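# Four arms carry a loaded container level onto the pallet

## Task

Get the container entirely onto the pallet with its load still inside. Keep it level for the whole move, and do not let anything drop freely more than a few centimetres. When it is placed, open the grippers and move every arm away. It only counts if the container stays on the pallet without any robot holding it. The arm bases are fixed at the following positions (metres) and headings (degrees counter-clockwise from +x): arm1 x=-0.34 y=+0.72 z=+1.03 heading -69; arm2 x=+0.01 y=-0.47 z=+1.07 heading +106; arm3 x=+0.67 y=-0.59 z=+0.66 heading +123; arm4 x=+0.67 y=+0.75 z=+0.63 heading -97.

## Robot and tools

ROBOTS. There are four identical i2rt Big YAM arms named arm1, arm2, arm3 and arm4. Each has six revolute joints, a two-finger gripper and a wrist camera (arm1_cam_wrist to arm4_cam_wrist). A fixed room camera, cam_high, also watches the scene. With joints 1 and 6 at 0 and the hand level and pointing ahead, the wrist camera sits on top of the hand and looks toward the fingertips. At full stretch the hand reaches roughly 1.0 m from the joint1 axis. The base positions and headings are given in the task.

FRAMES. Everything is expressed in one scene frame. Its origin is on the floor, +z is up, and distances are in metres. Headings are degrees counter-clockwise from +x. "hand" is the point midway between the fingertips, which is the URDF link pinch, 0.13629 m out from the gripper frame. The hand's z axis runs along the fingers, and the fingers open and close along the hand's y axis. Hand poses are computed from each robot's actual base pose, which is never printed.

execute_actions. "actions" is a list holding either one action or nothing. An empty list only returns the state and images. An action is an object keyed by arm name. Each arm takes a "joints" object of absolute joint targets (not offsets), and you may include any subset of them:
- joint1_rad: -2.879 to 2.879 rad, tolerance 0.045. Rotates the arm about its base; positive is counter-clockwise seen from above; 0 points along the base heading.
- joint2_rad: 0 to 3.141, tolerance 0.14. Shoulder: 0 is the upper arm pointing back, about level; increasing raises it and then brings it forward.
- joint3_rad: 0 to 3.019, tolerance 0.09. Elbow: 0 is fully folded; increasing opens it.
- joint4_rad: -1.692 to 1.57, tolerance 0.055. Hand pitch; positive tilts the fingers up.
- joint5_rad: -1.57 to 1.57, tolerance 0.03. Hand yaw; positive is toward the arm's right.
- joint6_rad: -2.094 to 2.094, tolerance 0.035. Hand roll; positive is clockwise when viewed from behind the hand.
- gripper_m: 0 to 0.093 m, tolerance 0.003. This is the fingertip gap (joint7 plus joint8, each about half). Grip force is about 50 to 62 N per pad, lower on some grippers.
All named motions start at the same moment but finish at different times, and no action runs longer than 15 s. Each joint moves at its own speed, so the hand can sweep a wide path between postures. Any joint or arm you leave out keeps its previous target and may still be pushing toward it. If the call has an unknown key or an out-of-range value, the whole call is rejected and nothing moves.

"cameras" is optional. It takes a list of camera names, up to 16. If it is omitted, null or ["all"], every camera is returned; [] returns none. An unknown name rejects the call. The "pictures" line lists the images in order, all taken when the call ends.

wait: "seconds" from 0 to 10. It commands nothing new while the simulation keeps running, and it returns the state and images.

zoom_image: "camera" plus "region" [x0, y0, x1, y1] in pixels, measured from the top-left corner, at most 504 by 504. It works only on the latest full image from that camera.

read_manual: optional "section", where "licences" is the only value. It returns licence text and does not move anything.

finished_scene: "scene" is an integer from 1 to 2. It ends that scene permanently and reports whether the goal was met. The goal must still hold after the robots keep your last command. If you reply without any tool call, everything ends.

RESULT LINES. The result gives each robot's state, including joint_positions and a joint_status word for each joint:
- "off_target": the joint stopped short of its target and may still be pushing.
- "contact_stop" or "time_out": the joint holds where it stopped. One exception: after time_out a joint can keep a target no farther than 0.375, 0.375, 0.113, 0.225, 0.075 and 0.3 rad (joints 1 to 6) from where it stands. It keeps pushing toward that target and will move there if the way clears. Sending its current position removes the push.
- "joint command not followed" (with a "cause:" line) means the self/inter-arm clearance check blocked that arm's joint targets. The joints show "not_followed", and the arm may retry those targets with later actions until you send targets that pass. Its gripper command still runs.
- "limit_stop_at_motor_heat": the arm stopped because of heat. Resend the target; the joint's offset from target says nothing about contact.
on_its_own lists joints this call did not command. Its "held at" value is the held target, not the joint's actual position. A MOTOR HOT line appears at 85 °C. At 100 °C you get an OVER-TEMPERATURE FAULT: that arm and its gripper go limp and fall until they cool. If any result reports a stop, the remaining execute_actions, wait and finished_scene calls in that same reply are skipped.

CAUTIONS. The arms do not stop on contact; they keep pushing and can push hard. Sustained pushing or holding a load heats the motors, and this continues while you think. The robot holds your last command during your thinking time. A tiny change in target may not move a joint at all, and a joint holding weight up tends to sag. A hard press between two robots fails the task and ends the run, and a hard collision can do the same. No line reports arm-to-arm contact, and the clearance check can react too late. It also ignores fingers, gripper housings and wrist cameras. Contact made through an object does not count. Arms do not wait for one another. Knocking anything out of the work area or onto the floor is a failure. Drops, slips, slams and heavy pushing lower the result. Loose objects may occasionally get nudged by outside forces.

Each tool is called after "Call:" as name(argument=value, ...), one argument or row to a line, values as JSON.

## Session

Call:
execute_actions(
  actions=[],
)

Scene clock: 0.00 s.
Motor temperatures (°C, as the motors report them): arm1=[25 28 28 25 26 28] | arm2=[26 27 28 25 27 26] | arm3=[27 29 28 27 27 26] | arm4=[24 28 30 26 28 25]
arm1.joint_positions: joint1_rad=+0.226 joint2_rad=+0.428 joint3_rad=+1.462 joint4_rad=-1.511 joint5_rad=+0.107 joint6_rad=+0.269 gripper_m=+0.095
arm1.joint_status: not commanded
arm1.hand: x=-0.2913 y=+0.6098 z=+1.5916 quat_wxyz=(-0.471, -0.521, -0.676, +0.223) (m; scene frame)
arm2.joint_positions: joint1_rad=+0.120 joint2_rad=+0.460 joint3_rad=+1.424 joint4_rad=-1.363 joint5_rad=+0.068 joint6_rad=-0.138 gripper_m=+0.094
arm2.joint_status: not commanded
arm2.hand: x=-0.0325 y=-0.3265 z=+1.6543 quat_wxyz=(-0.363, +0.711, -0.425, -0.427) (m; scene frame)
arm3.joint_positions: joint1_rad=-0.392 joint2_rad=+0.575 joint3_rad=+1.337 joint4_rad=-1.147 joint5_rad=-0.169 joint6_rad=-0.167 gripper_m=+0.095
arm3.joint_status: not commanded
arm3.hand: x=+0.5996 y=-0.3521 z=+1.2246 quat_wxyz=(-0.340, +0.704, -0.435, -0.447) (m; scene frame)
arm4.joint_positions: joint1_rad=-0.557 joint2_rad=+0.467 joint3_rad=+1.437 joint4_rad=-1.214 joint5_rad=+0.170 joint6_rad=-0.442 gripper_m=+0.095
arm4.joint_status: not commanded
arm4.hand: x=+0.5485 y=+0.6381 z=+1.2476 quat_wxyz=(-0.066, -0.649, -0.446, +0.613) (m; scene frame)
pictures: arm1_cam_wrist, arm2_cam_wrist, arm3_cam_wrist, arm4_cam_wrist, cam_high
Images, in order (width x height): arm1_cam_wrist 504x504, arm2_cam_wrist 504x504, arm3_cam_wrist 504x504, arm4_cam_wrist 504x504, cam_high 504x504.

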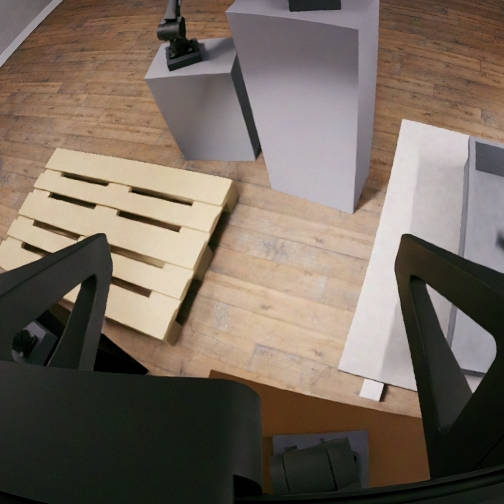

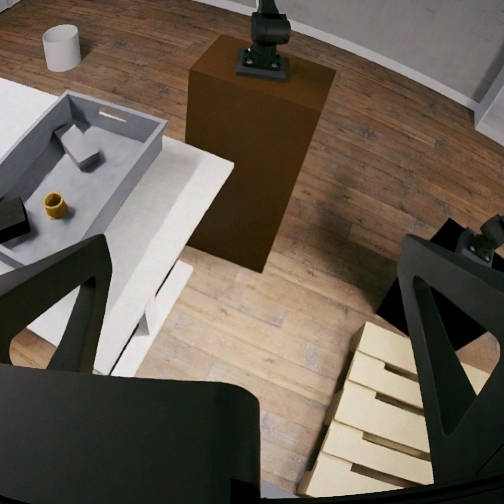

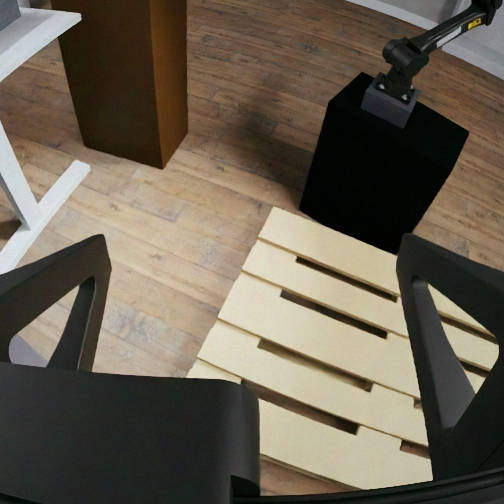

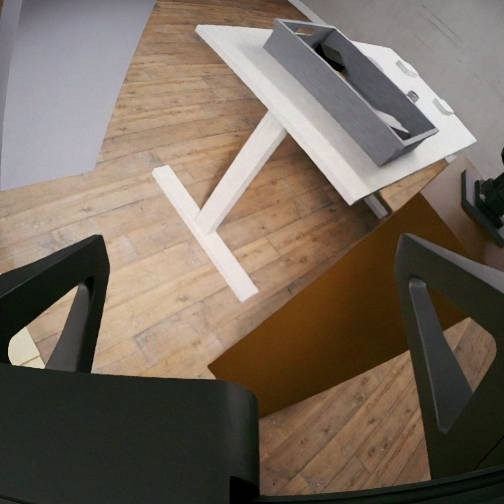

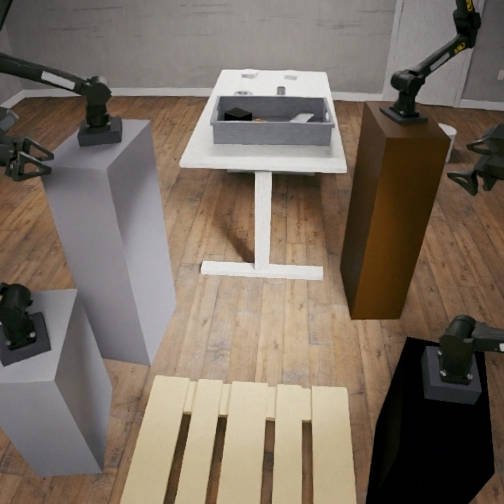

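Call:
execute_actions(
  actions=[
    {"arm1":{"joints":{"joint1_rad":-1.271,"joint2_rad":2.428,"joint3_rad":2.11,"joint4_rad":-1.223,"joint5_rad":0,"joint6_rad":-0.904}},"arm2":{"joints":{"joint1_rad":0.584,"joint2_rad":2.549,"joint3_rad":2.206,"joint4_rad":-1.198,"joint5_rad":0,"joint6_rad":0.864}}},
  ],
  cameras=["arm1_cam_wrist","arm2_cam_wrist","cam_high"],
)

Scene clock: 5.40 s.
Motor temperatures (°C, as the motors report them): arm1=[25 28 29 25 26 28] | arm2=[26 27 29 25 27 26] | arm3=[27 29 29 27 27 26] | arm4=[24 28 31 26 28 25]
arm1.joint_positions: joint1_rad=-1.269 joint2_rad=+2.432 joint3_rad=+2.084 joint4_rad=-1.216 joint5_rad=+0.002 joint6_rad=-0.893 gripper_m=+0.095
arm1.joint_status: all done
arm1.hand: x=-0.9023 y=+0.2766 z=+0.9755 quat_wxyz=(+0.001, -0.710, -0.704, +0.003) (m; scene frame)
arm2.joint_positions: joint1_rad=+0.574 joint2_rad=+2.552 joint3_rad=+2.183 joint4_rad=-1.193 joint5_rad=+0.005 joint6_rad=+0.855 gripper_m=+0.094
arm2.joint_status: all done
arm2.hand: x=-0.5390 y=+0.0155 z=+0.9855 quat_wxyz=(-0.005, +0.708, -0.706, -0.012) (m; scene frame)
arm3.joint_positions: joint1_rad=-0.392 joint2_rad=+0.575 joint3_rad=+1.337 joint4_rad=-1.147 joint5_rad=-0.169 joint6_rad=-0.167 gripper_m=+0.095
arm3.joint_status: not commanded
arm3.hand: x=+0.5996 y=-0.3521 z=+1.2246 quat_wxyz=(-0.340, +0.704, -0.435, -0.447) (m; scene frame)
arm4.joint_positions: joint1_rad=-0.557 joint2_rad=+0.467 joint3_rad=+1.437 joint4_rad=-1.214 joint5_rad=+0.170 joint6_rad=-0.442 gripper_m=+0.095
arm4.joint_status: not commanded
arm4.hand: x=+0.5485 y=+0.6381 z=+1.2476 quat_wxyz=(-0.066, -0.649, -0.446, +0.613) (m; scene frame)
pictures: arm1_cam_wrist, arm2_cam_wrist, cam_high
Images, in order (width x height): arm1_cam_wrist 504x504, arm2_cam_wrist 504x504, cam_high 504x504.

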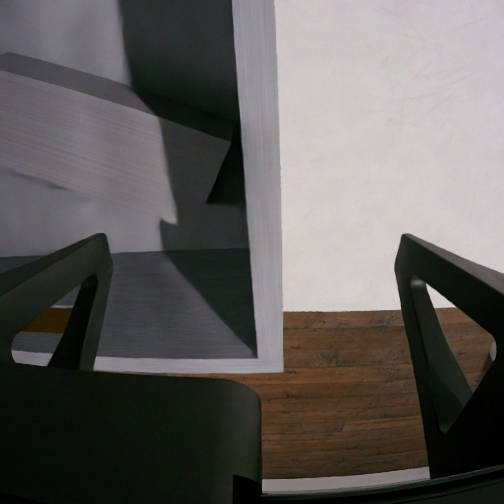

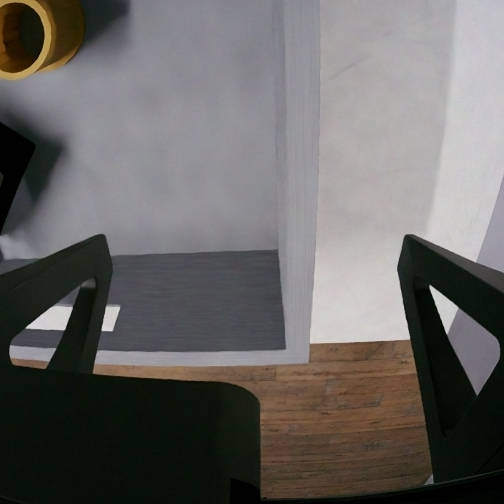

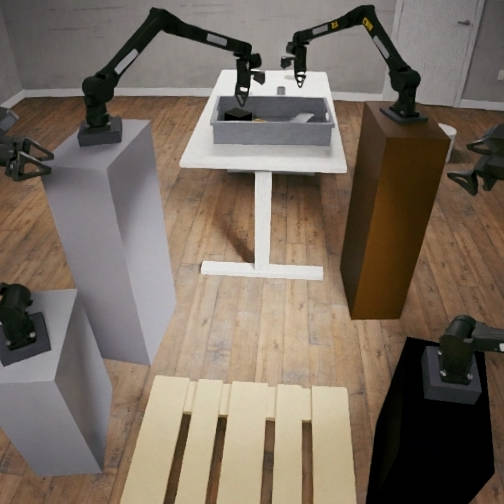

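Call:
execute_actions(
  actions=[
    {"arm1":{"joints":{"joint2_rad":2.64,"joint3_rad":2.11,"joint4_rad":-1.024,"gripper_m":0.07}},"arm2":{"joints":{"joint1_rad":0.545,"joint2_rad":2.735,"joint3_rad":2.15,"joint4_rad":-0.975,"joint6_rad":0.827}}},
  ],
  cameras=["arm1_cam_wrist","arm2_cam_wrist"],
)

Call:
execute_actions(
  actions=[
    {"arm1":{"joints":{"gripper_m":0}},"arm2":{"joints":{"gripper_m":0}}},
  ],
  cameras=[],
)

Scene clock: 10.77 s.
Motor temperatures (°C, as the motors report them): arm1=[25 29 29 25 26 28] | arm2=[26 28 29 25 27 26] | arm3=[27 29 30 27 27 26] | arm4=[24 28 31 26 28 25]
arm1.joint_positions: joint1_rad=-1.275 joint2_rad=+2.618 joint3_rad=+2.100 joint4_rad=-1.030 joint5_rad=-0.003 joint6_rad=-0.893 gripper_m=+0.070
arm1.joint_status: all done
arm1.hand: x=-0.9102 y=+0.2750 z=+0.8523 quat_wxyz=(+0.000, -0.712, -0.702, +0.011) (m; scene frame)
arm2.joint_positions: joint1_rad=+0.551 joint2_rad=+2.737 joint3_rad=+2.138 joint4_rad=-0.983 joint5_rad=+0.005 joint6_rad=+0.836 gripper_m=+0.094
arm2.joint_status: all done
arm2.hand: x=-0.5114 y=+0.0145 z=+0.8401 quat_wxyz=(-0.006, +0.706, -0.708, -0.002) (m; scene frame)
arm3.joint_positions: joint1_rad=-0.392 joint2_rad=+0.575 joint3_rad=+1.337 joint4_rad=-1.147 joint5_rad=-0.169 joint6_rad=-0.167 gripper_m=+0.095
arm3.joint_status: not commanded
arm3.hand: x=+0.5996 y=-0.3521 z=+1.2246 quat_wxyz=(-0.340, +0.704, -0.435, -0.447) (m; scene frame)
arm4.joint_positions: joint1_rad=-0.557 joint2_rad=+0.467 joint3_rad=+1.437 joint4_rad=-1.214 joint5_rad=+0.170 joint6_rad=-0.442 gripper_m=+0.095
arm4.joint_status: not commanded
arm4.hand: x=+0.5485 y=+0.6381 z=+1.2476 quat_wxyz=(-0.066, -0.649, -0.446, +0.613) (m; scene frame)
pictures: arm1_cam_wrist, arm2_cam_wrist
Images, in order (width x height): arm1_cam_wrist 504x504, arm2_cam_wrist 504x504.

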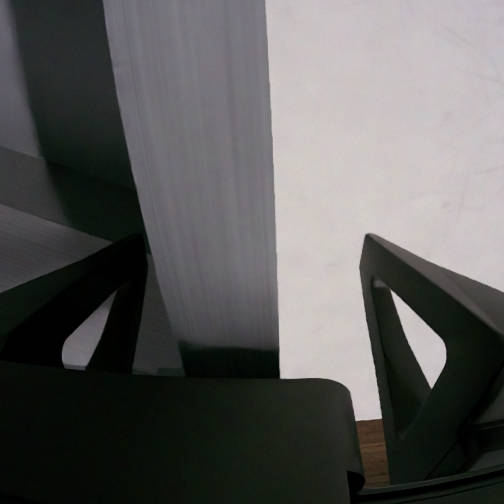

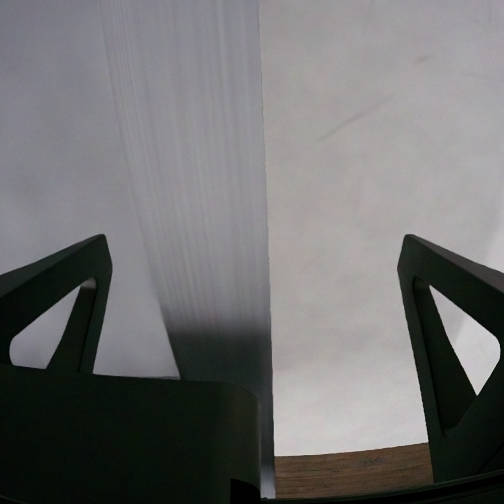

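Scene clock: 11.50 s.
Motor temperatures (°C, as the motors report them): arm1=[25 29 29 25 26 28] | arm2=[26 28 29 25 27 26] | arm3=[27 29 30 27 27 26] | arm4=[24 28 31 26 28 25]
arm1.joint_positions: joint1_rad=-1.274 joint2_rad=+2.618 joint3_rad=+2.100 joint4_rad=-1.041 joint5_rad=-0.019 joint6_rad=-0.941 gripper_m=+0.013
arm1.joint_status: gripper_m off_target (ended at +0.013, target +0.000)
arm1.hand: x=-0.9057 y=+0.2743 z=+0.8520 quat_wxyz=(-0.009, -0.695, -0.719, +0.007) (m; scene frame)
arm2.joint_positions: joint1_rad=+0.554 joint2_rad=+2.737 joint3_rad=+2.139 joint4_rad=-0.969 joint5_rad=-0.017 joint6_rad=+0.805 gripper_m=+0.013
arm2.joint_status: gripper_m off_target (ended at +0.013, target +0.000)
arm2.hand: x=-0.5178 y=+0.0129 z=+0.8402 quat_wxyz=(+0.005, +0.718, -0.696, -0.009) (m; scene frame)
arm3.joint_positions: joint1_rad=-0.392 joint2_rad=+0.575 joint3_rad=+1.337 joint4_rad=-1.147 joint5_rad=-0.169 joint6_rad=-0.167 gripper_m=+0.095
arm3.joint_status: not commanded
arm3.hand: x=+0.5996 y=-0.3521 z=+1.2246 quat_wxyz=(-0.340, +0.704, -0.435, -0.447) (m; scene frame)
arm4.joint_positions: joint1_rad=-0.557 joint2_rad=+0.467 joint3_rad=+1.437 joint4_rad=-1.214 joint5_rad=+0.170 joint6_rad=-0.442 gripper_m=+0.095
arm4.joint_status: not commanded
arm4.hand: x=+0.5485 y=+0.6381 z=+1.2476 quat_wxyz=(-0.066, -0.649, -0.446, +0.613) (m; scene frame)
pictures: none
No camera images: the call's "cameras" was empty. Leave "cameras" out to get every camera's image.

Call:
execute_actions(
  actions=[
    {"arm1":{"joints":{"joint2_rad":2.45,"joint4_rad":-1.1}},"arm2":{"joints":{"joint2_rad":2.55,"joint3_rad":2.13,"joint4_rad":-1.024}}},
  ],
  cameras=[],
)

Call:
execute_actions(
  actions=[
    {"arm1":{"joints":{"joint1_rad":-1.152,"joint2_rad":2.255,"joint3_rad":1.645,"joint4_rad":-0.866,"joint6_rad":-0.785}},"arm2":{"joints":{"joint1_rad":0.439,"joint2_rad":2.375,"joint3_rad":1.705,"joint4_rad":-0.806,"joint6_rad":0.718}}},
  ],
  cameras=["cam_high"],
)

Call:
execute_actions(
  actions=[
    {"arm1":{"joints":{"joint1_rad":-0.995,"joint2_rad":2.12,"joint3_rad":1.34,"joint4_rad":-0.711,"joint6_rad":-0.629}},"arm2":{"joints":{"joint1_rad":0.284,"joint2_rad":2.262,"joint3_rad":1.424,"joint4_rad":-0.653,"joint6_rad":0.563}}},
  ],
  cameras=["cam_high"],
)

Scene clock: 18.50 s.
Motor temperatures (°C, as the motors report them): arm1=[25 29 30 25 26 28] | arm2=[26 29 30 25 27 26] | arm3=[27 28 31 27 27 26] | arm4=[24 28 32 26 28 25]
arm1.joint_positions: joint1_rad=-1.278 joint2_rad=+2.577 joint3_rad=+2.069 joint4_rad=-1.103 joint5_rad=-0.040 joint6_rad=-0.926 gripper_m=+0.013
arm1.joint_status: all done
arm1.hand: x=-0.8923 y=+0.2837 z=+0.8703 quat_wxyz=(-0.022, -0.702, -0.712, -0.018) (m; scene frame)
arm2.joint_positions: joint1_rad=+0.551 joint2_rad=+2.666 joint3_rad=+2.099 joint4_rad=-1.008 joint5_rad=-0.004 joint6_rad=+0.823 gripper_m=+0.012
arm2.joint_status: all done
arm2.hand: x=-0.5134 y=+0.0138 z=+0.8769 quat_wxyz=(-0.001, +0.711, -0.703, -0.005) (m; scene frame)
arm3.joint_positions: joint1_rad=-0.392 joint2_rad=+0.575 joint3_rad=+1.337 joint4_rad=-1.147 joint5_rad=-0.169 joint6_rad=-0.167 gripper_m=+0.095
arm3.joint_status: not commanded
arm3.hand: x=+0.5996 y=-0.3521 z=+1.2246 quat_wxyz=(-0.340, +0.704, -0.435, -0.447) (m; scene frame)
arm4.joint_positions: joint1_rad=-0.557 joint2_rad=+0.467 joint3_rad=+1.437 joint4_rad=-1.214 joint5_rad=+0.170 joint6_rad=-0.442 gripper_m=+0.095
arm4.joint_status: not commanded
arm4.hand: x=+0.5485 y=+0.6381 z=+1.2476 quat_wxyz=(-0.066, -0.649, -0.446, +0.613) (m; scene frame)
pictures: none
No camera images: the call's "cameras" was empty. Leave "cameras" out to get every camera's image.

Scene clock: 19.83 s.
Motor temperatures (°C, as the motors report them): arm1=[25 30 30 25 26 28] | arm2=[26 29 30 25 27 26] | arm3=[27 28 31 27 27 26] | arm4=[24 28 32 26 28 25]
arm1.joint_positions: joint1_rad=-1.159 joint2_rad=+2.347 joint3_rad=+1.601 joint4_rad=-0.870 joint5_rad=-0.043 joint6_rad=-0.788 gripper_m=+0.013
arm1.joint_status: all done
arm1.hand: x=-0.7676 y=+0.2891 z=+0.8744 quat_wxyz=(-0.021, -0.709, -0.705, -0.023) (m; scene frame)
arm2.joint_positions: joint1_rad=+0.428 joint2_rad=+2.460 joint3_rad=+1.678 joint4_rad=-0.798 joint5_rad=+0.000 joint6_rad=+0.720 gripper_m=+0.012
arm2.joint_status: all done
arm2.hand: x=-0.3957 y=+0.0121 z=+0.8849 quat_wxyz=(-0.003, +0.704, -0.711, -0.003) (m; scene frame)
arm3.joint_positions: joint1_rad=-0.392 joint2_rad=+0.575 joint3_rad=+1.337 joint4_rad=-1.147 joint5_rad=-0.169 joint6_rad=-0.167 gripper_m=+0.095
arm3.joint_status: not commanded
arm3.hand: x=+0.5996 y=-0.3521 z=+1.2246 quat_wxyz=(-0.340, +0.704, -0.435, -0.447) (m; scene frame)
arm4.joint_positions: joint1_rad=-0.557 joint2_rad=+0.467 joint3_rad=+1.437 joint4_rad=-1.214 joint5_rad=+0.170 joint6_rad=-0.442 gripper_m=+0.095
arm4.joint_status: not commanded
arm4.hand: x=+0.5485 y=+0.6381 z=+1.2476 quat_wxyz=(-0.066, -0.649, -0.446, +0.613) (m; scene frame)
pictures: cam_high
Images, in order (width x height): cam_high 504x504.

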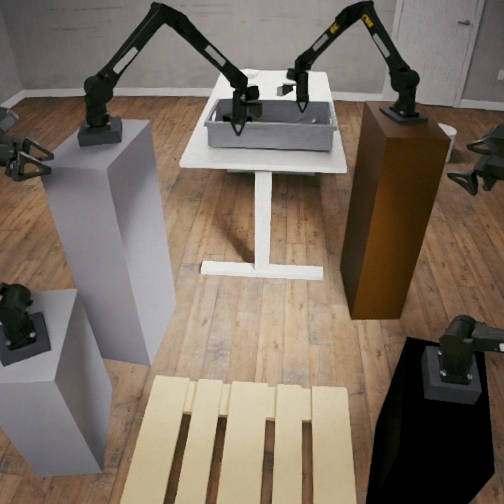

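Scene clock: 21.17 s.
Motor temperatures (°C, as the motors report them): arm1=[25 30 30 25 26 28] | arm2=[26 29 30 25 27 26] | arm3=[27 28 31 27 27 26] | arm4=[24 28 32 26 28 25]
arm1.joint_positions: joint1_rad=-1.000 joint2_rad=+2.205 joint3_rad=+1.298 joint4_rad=-0.710 joint5_rad=-0.048 joint6_rad=-0.623 gripper_m=+0.013
arm1.joint_status: all done
arm1.hand: x=-0.6458 y=+0.2906 z=+0.8750 quat_wxyz=(-0.020, -0.711, -0.703, -0.027) (m; scene frame)
arm2.joint_positions: joint1_rad=+0.267 joint2_rad=+2.336 joint3_rad=+1.398 joint4_rad=-0.644 joint5_rad=-0.001 joint6_rad=+0.566 gripper_m=+0.012
arm2.joint_status: all done
arm2.hand: x=-0.2772 y=+0.0106 z=+0.8856 quat_wxyz=(-0.001, +0.701, -0.713, -0.002) (m; scene frame)
arm3.joint_positions: joint1_rad=-0.392 joint2_rad=+0.575 joint3_rad=+1.337 joint4_rad=-1.147 joint5_rad=-0.169 joint6_rad=-0.167 gripper_m=+0.095
arm3.joint_status: not commanded
arm3.hand: x=+0.5996 y=-0.3521 z=+1.2246 quat_wxyz=(-0.340, +0.704, -0.435, -0.447) (m; scene frame)
arm4.joint_positions: joint1_rad=-0.557 joint2_rad=+0.467 joint3_rad=+1.437 joint4_rad=-1.214 joint5_rad=+0.170 joint6_rad=-0.442 gripper_m=+0.095
arm4.joint_status: not commanded
arm4.hand: x=+0.5485 y=+0.6381 z=+1.2476 quat_wxyz=(-0.066, -0.649, -0.446, +0.613) (m; scene frame)
pictures: cam_high
Images, in order (width x height): cam_high 504x504.

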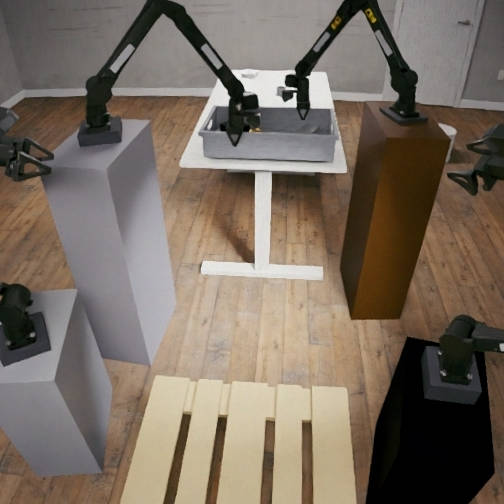

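Arm1 low; bigger biases for it (q2 −0.09, q3 +0.04).

Call:
execute_actions(
  actions=[
    {"arm1":{"joints":{"joint1_rad":-0.793,"joint2_rad":1.99,"joint3_rad":1.152,"joint4_rad":-0.602,"joint6_rad":-0.427}},"arm2":{"joints":{"joint1_rad":0.083,"joint2_rad":2.185,"joint3_rad":1.236,"joint4_rad":-0.544,"joint6_rad":0.362}}},
  ],
  cameras=[],
)

Call:
execute_actions(
  actions=[
    {"arm1":{"joints":{"joint1_rad":-0.546,"joint2_rad":1.945,"joint3_rad":1.03,"joint4_rad":-0.54,"joint6_rad":-0.18}},"arm2":{"joints":{"joint1_rad":-0.153,"joint2_rad":2.15,"joint3_rad":1.138,"joint4_rad":-0.485,"joint6_rad":0.126}}},
  ],
  cameras=[],
)

Call:
execute_actions(
  actions=[
    {"arm1":{"joints":{"joint1_rad":-0.276,"joint3_rad":1.015,"joint6_rad":0.091}},"arm2":{"joints":{"joint1_rad":-0.405,"joint6_rad":-0.126}}},
  ],
  cameras=["cam_high"],
)

Call:
execute_actions(
  actions=[
    {"arm1":{"joints":{"joint1_rad":-0.018,"joint2_rad":2.01,"joint3_rad":1.105,"joint4_rad":-0.576,"joint6_rad":0.349}},"arm2":{"joints":{"joint1_rad":-0.641,"joint2_rad":2.205,"joint3_rad":1.245,"joint4_rad":-0.544,"joint6_rad":-0.362}}},
  ],
  cameras=[],
)

Call:
execute_actions(
  actions=[
    {"arm1":{"joints":{"joint1_rad":0.2,"joint2_rad":2.09,"joint3_rad":1.285,"joint4_rad":-0.67,"joint6_rad":0.567}},"arm2":{"joints":{"joint1_rad":-0.842,"joint2_rad":2.28,"joint3_rad":1.435,"joint4_rad":-0.653,"joint6_rad":-0.563}}},
  ],
  cameras=[],
)

Call:
execute_actions(
  actions=[
    {"arm1":{"joints":{"joint1_rad":0.371,"joint2_rad":2.215,"joint3_rad":1.555,"joint4_rad":-0.809,"joint6_rad":0.738}},"arm2":{"joints":{"joint1_rad":-1.003,"joint2_rad":2.4,"joint3_rad":1.725,"joint4_rad":-0.81,"joint6_rad":-0.724}}},
  ],
  cameras=["cam_high"],
)

Scene clock: 26.93 s.
Motor temperatures (°C, as the motors report them): arm1=[25 30 30 25 27 28] | arm2=[26 30 30 25 27 26] | arm3=[27 28 31 27 26 26] | arm4=[24 28 32 26 28 25]
arm1.joint_positions: joint1_rad=-0.800 joint2_rad=+2.078 joint3_rad=+1.105 joint4_rad=-0.614 joint5_rad=-0.037 joint6_rad=-0.432 gripper_m=+0.013
arm1.joint_status: all done
arm1.hand: x=-0.5362 y=+0.2844 z=+0.8929 quat_wxyz=(-0.014, -0.708, -0.706, -0.015) (m; scene frame)
arm2.joint_positions: joint1_rad=+0.070 joint2_rad=+2.245 joint3_rad=+1.212 joint4_rad=-0.540 joint5_rad=-0.016 joint6_rad=+0.359 gripper_m=+0.012
arm2.joint_status: all done
arm2.hand: x=-0.1636 y=+0.0103 z=+0.8921 quat_wxyz=(+0.005, +0.705, -0.709, -0.010) (m; scene frame)
arm3.joint_positions: joint1_rad=-0.392 joint2_rad=+0.575 joint3_rad=+1.337 joint4_rad=-1.147 joint5_rad=-0.169 joint6_rad=-0.167 gripper_m=+0.095
arm3.joint_status: not commanded
arm3.hand: x=+0.5996 y=-0.3521 z=+1.2246 quat_wxyz=(-0.340, +0.704, -0.435, -0.447) (m; scene frame)
arm4.joint_positions: joint1_rad=-0.557 joint2_rad=+0.467 joint3_rad=+1.437 joint4_rad=-1.214 joint5_rad=+0.170 joint6_rad=-0.442 gripper_m=+0.095
arm4.joint_status: not commanded
arm4.hand: x=+0.5485 y=+0.6381 z=+1.2476 quat_wxyz=(-0.066, -0.649, -0.446, +0.613) (m; scene frame)
pictures: none
No camera images: the call's "cameras" was empty. Leave "cameras" out to get every camera's image.

Scene clock: 28.23 s.
Motor temperatures (°C, as the motors report them): arm1=[25 30 30 25 27 28] | arm2=[26 30 30 25 28 26] | arm3=[27 28 31 27 26 26] | arm4=[24 28 32 26 28 25]
arm1.joint_positions: joint1_rad=-0.554 joint2_rad=+2.031 joint3_rad=+0.994 joint4_rad=-0.544 joint5_rad=-0.037 joint6_rad=-0.187 gripper_m=+0.013
arm1.joint_status: all done
arm1.hand: x=-0.4181 y=+0.2824 z=+0.8912 quat_wxyz=(-0.012, -0.707, -0.707, -0.015) (m; scene frame)
arm2.joint_positions: joint1_rad=-0.168 joint2_rad=+2.220 joint3_rad=+1.123 joint4_rad=-0.480 joint5_rad=-0.018 joint6_rad=+0.116 gripper_m=+0.012
arm2.joint_status: all done
arm2.hand: x=-0.0441 y=+0.0100 z=+0.8868 quat_wxyz=(+0.006, +0.706, -0.708, -0.010) (m; scene frame)
arm3.joint_positions: joint1_rad=-0.392 joint2_rad=+0.575 joint3_rad=+1.337 joint4_rad=-1.147 joint5_rad=-0.169 joint6_rad=-0.167 gripper_m=+0.095
arm3.joint_status: not commanded
arm3.hand: x=+0.5996 y=-0.3521 z=+1.2246 quat_wxyz=(-0.340, +0.704, -0.435, -0.447) (m; scene frame)
arm4.joint_positions: joint1_rad=-0.557 joint2_rad=+0.467 joint3_rad=+1.437 joint4_rad=-1.214 joint5_rad=+0.170 joint6_rad=-0.442 gripper_m=+0.095
arm4.joint_status: not commanded
arm4.hand: x=+0.5485 y=+0.6381 z=+1.2476 quat_wxyz=(-0.066, -0.649, -0.446, +0.613) (m; scene frame)
pictures: none
No camera images: the call's "cameras" was empty. Leave "cameras" out to get every camera's image.

Scene clock: 29.53 s.
Motor temperatures (°C, as the motors report them): arm1=[25 30 30 25 27 28] | arm2=[26 30 30 25 28 26] | arm3=[27 28 31 27 26 26] | arm4=[24 28 32 26 28 25]
arm1.joint_positions: joint1_rad=-0.283 joint2_rad=+2.027 joint3_rad=+0.994 joint4_rad=-0.537 joint5_rad=-0.036 joint6_rad=+0.080 gripper_m=+0.013
arm1.joint_status: all done
arm1.hand: x=-0.2986 y=+0.2754 z=+0.8927 quat_wxyz=(-0.012, -0.706, -0.708, -0.014) (m; scene frame)
arm2.joint_positions: joint1_rad=-0.423 joint2_rad=+2.219 joint3_rad=+1.114 joint4_rad=-0.481 joint5_rad=-0.019 joint6_rad=-0.143 gripper_m=+0.012
arm2.joint_status: all done
arm2.hand: x=+0.0767 y=+0.0041 z=+0.8850 quat_wxyz=(+0.009, +0.708, -0.706, -0.011) (m; scene frame)
arm3.joint_positions: joint1_rad=-0.392 joint2_rad=+0.575 joint3_rad=+1.337 joint4_rad=-1.147 joint5_rad=-0.169 joint6_rad=-0.167 gripper_m=+0.095
arm3.joint_status: not commanded
arm3.hand: x=+0.5996 y=-0.3521 z=+1.2246 quat_wxyz=(-0.340, +0.704, -0.435, -0.447) (m; scene frame)
arm4.joint_positions: joint1_rad=-0.557 joint2_rad=+0.467 joint3_rad=+1.437 joint4_rad=-1.214 joint5_rad=+0.170 joint6_rad=-0.442 gripper_m=+0.095
arm4.joint_status: not commanded
arm4.hand: x=+0.5485 y=+0.6381 z=+1.2476 quat_wxyz=(-0.066, -0.649, -0.446, +0.613) (m; scene frame)
pictures: cam_high
Images, in order (width x height): cam_high 504x504.

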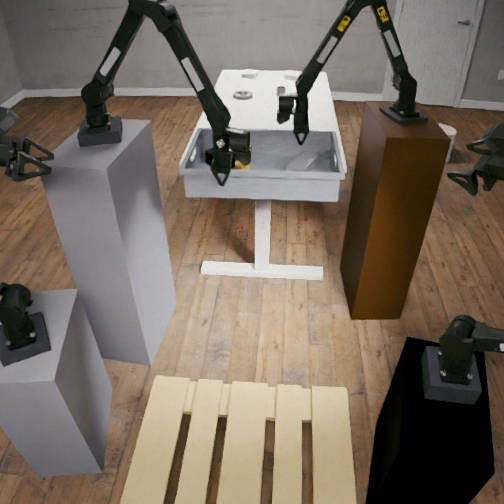

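Scene clock: 30.83 s.
Motor temperatures (°C, as the motors report them): arm1=[25 30 30 25 27 28] | arm2=[26 30 30 25 28 26] | arm3=[27 28 31 27 26 26] | arm4=[24 28 32 26 28 25]
arm1.joint_positions: joint1_rad=-0.022 joint2_rad=+2.059 joint3_rad=+1.060 joint4_rad=-0.559 joint5_rad=-0.036 joint6_rad=+0.353 gripper_m=+0.013
arm1.joint_status: all done
arm1.hand: x=-0.1777 y=+0.2786 z=+0.8924 quat_wxyz=(-0.013, -0.710, -0.704, -0.014) (m; scene frame)
arm2.joint_positions: joint1_rad=-0.657 joint2_rad=+2.254 joint3_rad=+1.206 joint4_rad=-0.549 joint5_rad=-0.014 joint6_rad=-0.362 gripper_m=+0.012
arm2.joint_status: all done
arm2.hand: x=+0.1935 y=-0.0001 z=+0.8844 quat_wxyz=(+0.012, +0.703, -0.711, -0.008) (m; scene frame)
arm3.joint_positions: joint1_rad=-0.392 joint2_rad=+0.575 joint3_rad=+1.337 joint4_rad=-1.147 joint5_rad=-0.169 joint6_rad=-0.167 gripper_m=+0.095
arm3.joint_status: not commanded
arm3.hand: x=+0.5996 y=-0.3521 z=+1.2246 quat_wxyz=(-0.340, +0.704, -0.435, -0.447) (m; scene frame)
arm4.joint_positions: joint1_rad=-0.557 joint2_rad=+0.467 joint3_rad=+1.437 joint4_rad=-1.214 joint5_rad=+0.170 joint6_rad=-0.442 gripper_m=+0.095
arm4.joint_status: not commanded
arm4.hand: x=+0.5485 y=+0.6381 z=+1.2476 quat_wxyz=(-0.066, -0.649, -0.446, +0.613) (m; scene frame)
pictures: none
No camera images: the call's "cameras" was empty. Leave "cameras" out to get every camera's image.

Scene clock: 32.13 s.
Motor temperatures (°C, as the motors report them): arm1=[25 30 30 25 27 28] | arm2=[26 30 30 25 28 26] | arm3=[27 28 31 27 26 26] | arm4=[24 28 32 26 28 25]
arm1.joint_positions: joint1_rad=+0.196 joint2_rad=+2.159 joint3_rad=+1.245 joint4_rad=-0.649 joint5_rad=-0.035 joint6_rad=+0.575 gripper_m=+0.013
arm1.joint_status: all done
arm1.hand: x=-0.0575 y=+0.2787 z=+0.8860 quat_wxyz=(-0.008, -0.711, -0.703, -0.016) (m; scene frame)
arm2.joint_positions: joint1_rad=-0.860 joint2_rad=+2.347 joint3_rad=+1.400 joint4_rad=-0.666 joint5_rad=-0.008 joint6_rad=-0.559 gripper_m=+0.012
arm2.joint_status: all done
arm2.hand: x=+0.3116 y=-0.0041 z=+0.8764 quat_wxyz=(+0.018, +0.700, -0.713, -0.007) (m; scene frame)
arm3.joint_positions: joint1_rad=-0.392 joint2_rad=+0.575 joint3_rad=+1.337 joint4_rad=-1.147 joint5_rad=-0.169 joint6_rad=-0.167 gripper_m=+0.095
arm3.joint_status: not commanded
arm3.hand: x=+0.5996 y=-0.3521 z=+1.2246 quat_wxyz=(-0.340, +0.704, -0.435, -0.447) (m; scene frame)
arm4.joint_positions: joint1_rad=-0.557 joint2_rad=+0.467 joint3_rad=+1.437 joint4_rad=-1.214 joint5_rad=+0.170 joint6_rad=-0.442 gripper_m=+0.095
arm4.joint_status: not commanded
arm4.hand: x=+0.5485 y=+0.6381 z=+1.2476 quat_wxyz=(-0.066, -0.649, -0.446, +0.613) (m; scene frame)
pictures: none
No camera images: the call's "cameras" was empty. Leave "cameras" out to get every camera's image.

Scene clock: 33.47 s.
Motor temperatures (°C, as the motors report them): arm1=[25 30 30 25 27 28] | arm2=[26 30 30 25 28 26] | arm3=[27 28 31 27 26 26] | arm4=[24 28 32 26 28 25]
arm1.joint_positions: joint1_rad=+0.366 joint2_rad=+2.294 joint3_rad=+1.506 joint4_rad=-0.774 joint5_rad=-0.032 joint6_rad=+0.756 gripper_m=+0.013
arm1.joint_status: all done
arm1.hand: x=+0.0601 y=+0.2800 z=+0.8790 quat_wxyz=(-0.005, -0.715, -0.699, -0.016) (m; scene frame)
arm2.joint_positions: joint1_rad=-1.019 joint2_rad=+2.477 joint3_rad=+1.675 joint4_rad=-0.824 joint5_rad=-0.002 joint6_rad=-0.708 gripper_m=+0.012
arm2.joint_status: all done
arm2.hand: x=+0.4258 y=-0.0095 z=+0.8688 quat_wxyz=(+0.025, +0.697, -0.717, -0.007) (m; scene frame)
arm3.joint_positions: joint1_rad=-0.392 joint2_rad=+0.575 joint3_rad=+1.337 joint4_rad=-1.147 joint5_rad=-0.169 joint6_rad=-0.167 gripper_m=+0.095
arm3.joint_status: not commanded
arm3.hand: x=+0.5996 y=-0.3521 z=+1.2246 quat_wxyz=(-0.340, +0.704, -0.435, -0.447) (m; scene frame)
arm4.joint_positions: joint1_rad=-0.557 joint2_rad=+0.467 joint3_rad=+1.437 joint4_rad=-1.214 joint5_rad=+0.170 joint6_rad=-0.442 gripper_m=+0.095
arm4.joint_status: not commanded
arm4.hand: x=+0.5485 y=+0.6381 z=+1.2476 quat_wxyz=(-0.066, -0.649, -0.446, +0.613) (m; scene frame)
pictures: cam_high
Images, in order (width x height): cam_high 504x504.

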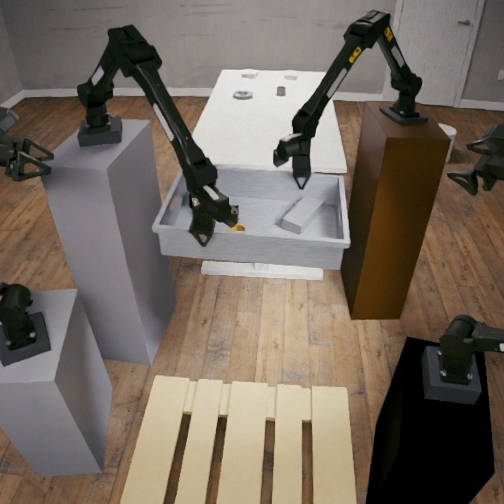

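Call:
execute_actions(
  actions=[
    {"arm1":{"joints":{"joint2_rad":2.445,"joint3_rad":1.62,"joint4_rad":-0.632}},"arm2":{"joints":{"joint2_rad":2.635,"joint3_rad":1.87,"joint4_rad":-0.69}},"arm3":{"joints":{"joint1_rad":0.243,"joint2_rad":1.368,"joint3_rad":0.9,"joint4_rad":-1.087,"joint5_rad":0,"joint6_rad":-0.757}}},
  ],
  cameras=[],
)

Call:
execute_actions(
  actions=[
    {"arm1":{"joints":{"joint2_rad":2.695,"joint3_rad":1.77,"joint4_rad":-0.538}},"arm2":{"joints":{"joint2_rad":2.9,"joint3_rad":2.095,"joint4_rad":-0.65}}},
  ],
  cameras=[],
)

Call:
execute_actions(
  actions=[
    {"arm3":{"joints":{"joint2_rad":2.02,"joint3_rad":1.795,"joint4_rad":-1.303}},"arm4":{"joints":{"joint1_rad":-0.766,"joint2_rad":1.762,"joint3_rad":1.455,"joint4_rad":-1.245,"joint5_rad":0,"joint6_rad":0.682}}},
  ],
  cameras=["cam_high","arm3_cam_wrist","arm4_cam_wrist"],
)

Scene clock: 38.13 s.
Motor temperatures (°C, as the motors report them): arm1=[25 31 30 25 27 28] | arm2=[26 30 30 25 27 26] | arm3=[27 28 31 27 26 26] | arm4=[24 28 33 26 28 25]
arm1.joint_positions: joint1_rad=+0.358 joint2_rad=+2.535 joint3_rad=+1.570 joint4_rad=-0.606 joint5_rad=-0.016 joint6_rad=+0.747 gripper_m=+0.013
arm1.joint_status: all done
arm1.hand: x=+0.0508 y=+0.2790 z=+0.7568 quat_wxyz=(+0.000, -0.715, -0.699, -0.008) (m; scene frame)
arm2.joint_positions: joint1_rad=-1.010 joint2_rad=+2.743 joint3_rad=+1.806 joint4_rad=-0.703 joint5_rad=-0.014 joint6_rad=-0.702 gripper_m=+0.012
arm2.joint_status: all done
arm2.hand: x=+0.4144 y=-0.0080 z=+0.7403 quat_wxyz=(+0.032, +0.697, -0.716, -0.012) (m; scene frame)
arm3.joint_positions: joint1_rad=+0.240 joint2_rad=+1.355 joint3_rad=+0.872 joint4_rad=-1.093 joint5_rad=+0.000 joint6_rad=-0.741 gripper_m=+0.095
arm3.joint_status: all done
arm3.hand: x=+0.4208 y=-0.3501 z=+0.7508 quat_wxyz=(+0.002, +1.000, -0.007, +0.001) (m; scene frame)
arm4.joint_positions: joint1_rad=-0.557 joint2_rad=+0.467 joint3_rad=+1.437 joint4_rad=-1.214 joint5_rad=+0.170 joint6_rad=-0.442 gripper_m=+0.095
arm4.joint_status: not commanded
arm4.hand: x=+0.5485 y=+0.6381 z=+1.2476 quat_wxyz=(-0.066, -0.649, -0.446, +0.613) (m; scene frame)
pictures: none
No camera images: the call's "cameras" was empty. Leave "cameras" out to get every camera's image.

Scene clock: 39.43 s.
Motor temperatures (°C, as the motors report them): arm1=[25 31 30 25 27 28] | arm2=[26 30 31 25 27 26] | arm3=[27 28 31 27 26 26] | arm4=[24 28 33 26 28 25]
arm1.joint_positions: joint1_rad=+0.358 joint2_rad=+2.778 joint3_rad=+1.730 joint4_rad=-0.518 joint5_rad=-0.016 joint6_rad=+0.747 gripper_m=+0.013
arm1.joint_status: all done
arm1.hand: x=+0.0526 y=+0.2769 z=+0.6511 quat_wxyz=(-0.003, -0.715, -0.699, -0.008) (m; scene frame)
arm2.joint_positions: joint1_rad=-1.012 joint2_rad=+3.001 joint3_rad=+2.032 joint4_rad=-0.667 joint5_rad=-0.014 joint6_rad=-0.703 gripper_m=+0.012
arm2.joint_status: all done
arm2.hand: x=+0.4143 y=-0.0071 z=+0.6344 quat_wxyz=(+0.030, +0.697, -0.716, -0.012) (m; scene frame)
arm3.joint_positions: joint1_rad=+0.240 joint2_rad=+1.355 joint3_rad=+0.872 joint4_rad=-1.093 joint5_rad=+0.000 joint6_rad=-0.741 gripper_m=+0.095
arm3.joint_status: not commanded
arm3.hand: x=+0.4208 y=-0.3501 z=+0.7508 quat_wxyz=(+0.002, +1.000, -0.007, +0.001) (m; scene frame)
arm4.joint_positions: joint1_rad=-0.557 joint2_rad=+0.467 joint3_rad=+1.437 joint4_rad=-1.214 joint5_rad=+0.170 joint6_rad=-0.442 gripper_m=+0.095
arm4.joint_status: not commanded
arm4.hand: x=+0.5485 y=+0.6381 z=+1.2476 quat_wxyz=(-0.066, -0.649, -0.446, +0.613) (m; scene frame)
pictures: none
No camera images: the call's "cameras" was empty. Leave "cameras" out to get every camera's image.

Scene clock: 41.37 s.
Motor temperatures (°C, as the motors report them): arm1=[25 31 30 25 27 28] | arm2=[26 31 31 25 27 26] | arm3=[27 29 32 27 26 26] | arm4=[24 28 33 26 28 25]
arm1.joint_positions: joint1_rad=+0.358 joint2_rad=+2.778 joint3_rad=+1.730 joint4_rad=-0.518 joint5_rad=-0.016 joint6_rad=+0.747 gripper_m=+0.013
arm1.joint_status: not commanded
arm1.hand: x=+0.0526 y=+0.2769 z=+0.6511 quat_wxyz=(-0.003, -0.715, -0.699, -0.008) (m; scene frame)
arm2.joint_positions: joint1_rad=-1.012 joint2_rad=+3.001 joint3_rad=+2.032 joint4_rad=-0.667 joint5_rad=-0.014 joint6_rad=-0.703 gripper_m=+0.012
arm2.joint_status: not commanded
arm2.hand: x=+0.4143 y=-0.0071 z=+0.6344 quat_wxyz=(+0.030, +0.697, -0.716, -0.012) (m; scene frame)
arm3.joint_positions: joint1_rad=+0.240 joint2_rad=+2.028 joint3_rad=+1.757 joint4_rad=-1.292 joint5_rad=+0.000 joint6_rad=-0.742 gripper_m=+0.095
arm3.joint_status: all done
arm3.hand: x=+0.2199 y=-0.1613 z=+0.7518 quat_wxyz=(-0.002, +1.000, -0.006, -0.004) (m; scene frame)
arm4.joint_positions: joint1_rad=-0.761 joint2_rad=+1.754 joint3_rad=+1.441 joint4_rad=-1.230 joint5_rad=+0.004 joint6_rad=+0.671 gripper_m=+0.095
arm4.joint_status: all done
arm4.hand: x=+0.2630 y=+0.4203 z=+0.7571 quat_wxyz=(-0.003, -1.000, -0.005, +0.015) (m; scene frame)
pictures: arm3_cam_wrist, arm4_cam_wrist, cam_high
Images, in order (width x height): arm3_cam_wrist 504x504, arm4_cam_wrist 504x504, cam_high 504x504.

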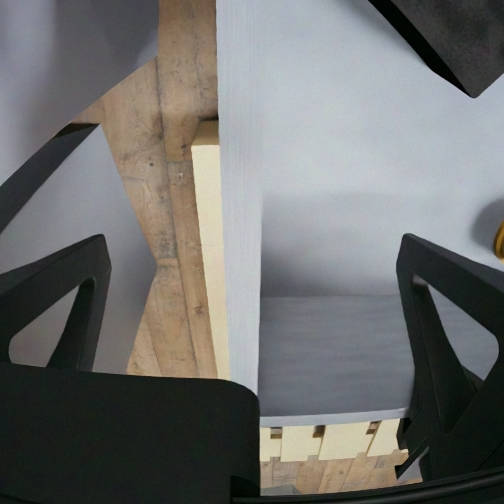

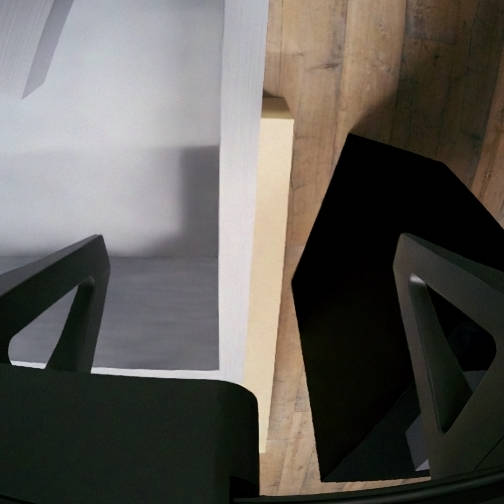

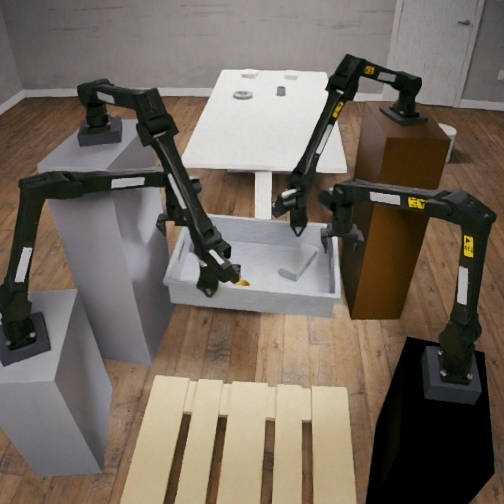

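Descend to ≈0.635.

Call:
execute_actions(
  actions=[
    {"arm3":{"joints":{"joint1_rad":0.26,"joint2_rad":2.15,"joint3_rad":1.665,"joint4_rad":-1.07}},"arm4":{"joints":{"joint1_rad":-0.745,"joint2_rad":1.91,"joint3_rad":1.315,"joint4_rad":-0.965}}},
  ],
  cameras=["arm3_cam_wrist","arm4_cam_wrist"],
)

Scene clock: 43.23 s.
Motor temperatures (°C, as the motors report them): arm1=[25 31 30 25 27 28] | arm2=[26 31 31 25 27 26] | arm3=[27 29 32 27 26 26] | arm4=[24 28 33 26 28 25]
arm1.joint_positions: joint1_rad=+0.358 joint2_rad=+2.785 joint3_rad=+1.732 joint4_rad=-0.515 joint5_rad=-0.018 joint6_rad=+0.750 gripper_m=+0.013
arm1.joint_status: not commanded
arm1.hand: x=+0.0518 y=+0.2787 z=+0.6475 quat_wxyz=(-0.002, -0.716, -0.698, -0.009) (m; scene frame)
arm2.joint_positions: joint1_rad=-1.010 joint2_rad=+3.006 joint3_rad=+2.033 joint4_rad=-0.660 joint5_rad=-0.014 joint6_rad=-0.699 gripper_m=+0.012
arm2.joint_status: not commanded
arm2.hand: x=+0.4131 y=-0.0065 z=+0.6318 quat_wxyz=(+0.028, +0.697, -0.717, -0.012) (m; scene frame)
arm3.joint_positions: joint1_rad=+0.249 joint2_rad=+2.160 joint3_rad=+1.655 joint4_rad=-1.083 joint5_rad=-0.002 joint6_rad=-0.743 gripper_m=+0.095
arm3.joint_status: all done
arm3.hand: x=+0.2167 y=-0.1662 z=+0.6363 quat_wxyz=(+0.007, +1.000, -0.002, +0.005) (m; scene frame)
arm4.joint_positions: joint1_rad=-0.752 joint2_rad=+1.920 joint3_rad=+1.304 joint4_rad=-0.982 joint5_rad=+0.004 joint6_rad=+0.673 gripper_m=+0.095
arm4.joint_status: all done
arm4.hand: x=+0.2710 y=+0.4224 z=+0.6264 quat_wxyz=(+0.014, -1.000, -0.009, -0.006) (m; scene frame)
pictures: arm3_cam_wrist, arm4_cam_wrist
Images, in order (width x height): arm3_cam_wrist 504x504, arm4_cam_wrist 504x504.

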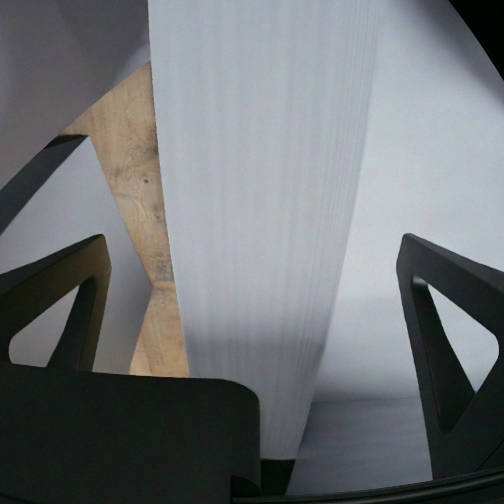

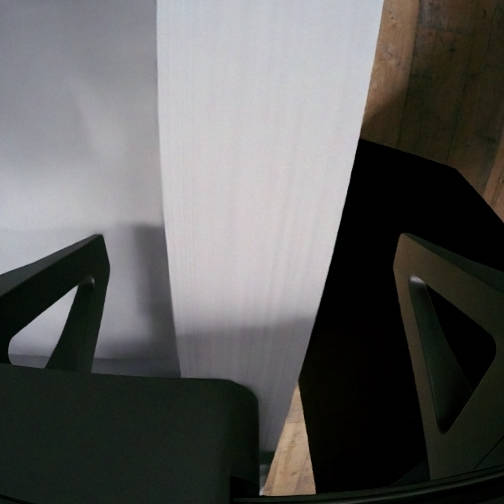

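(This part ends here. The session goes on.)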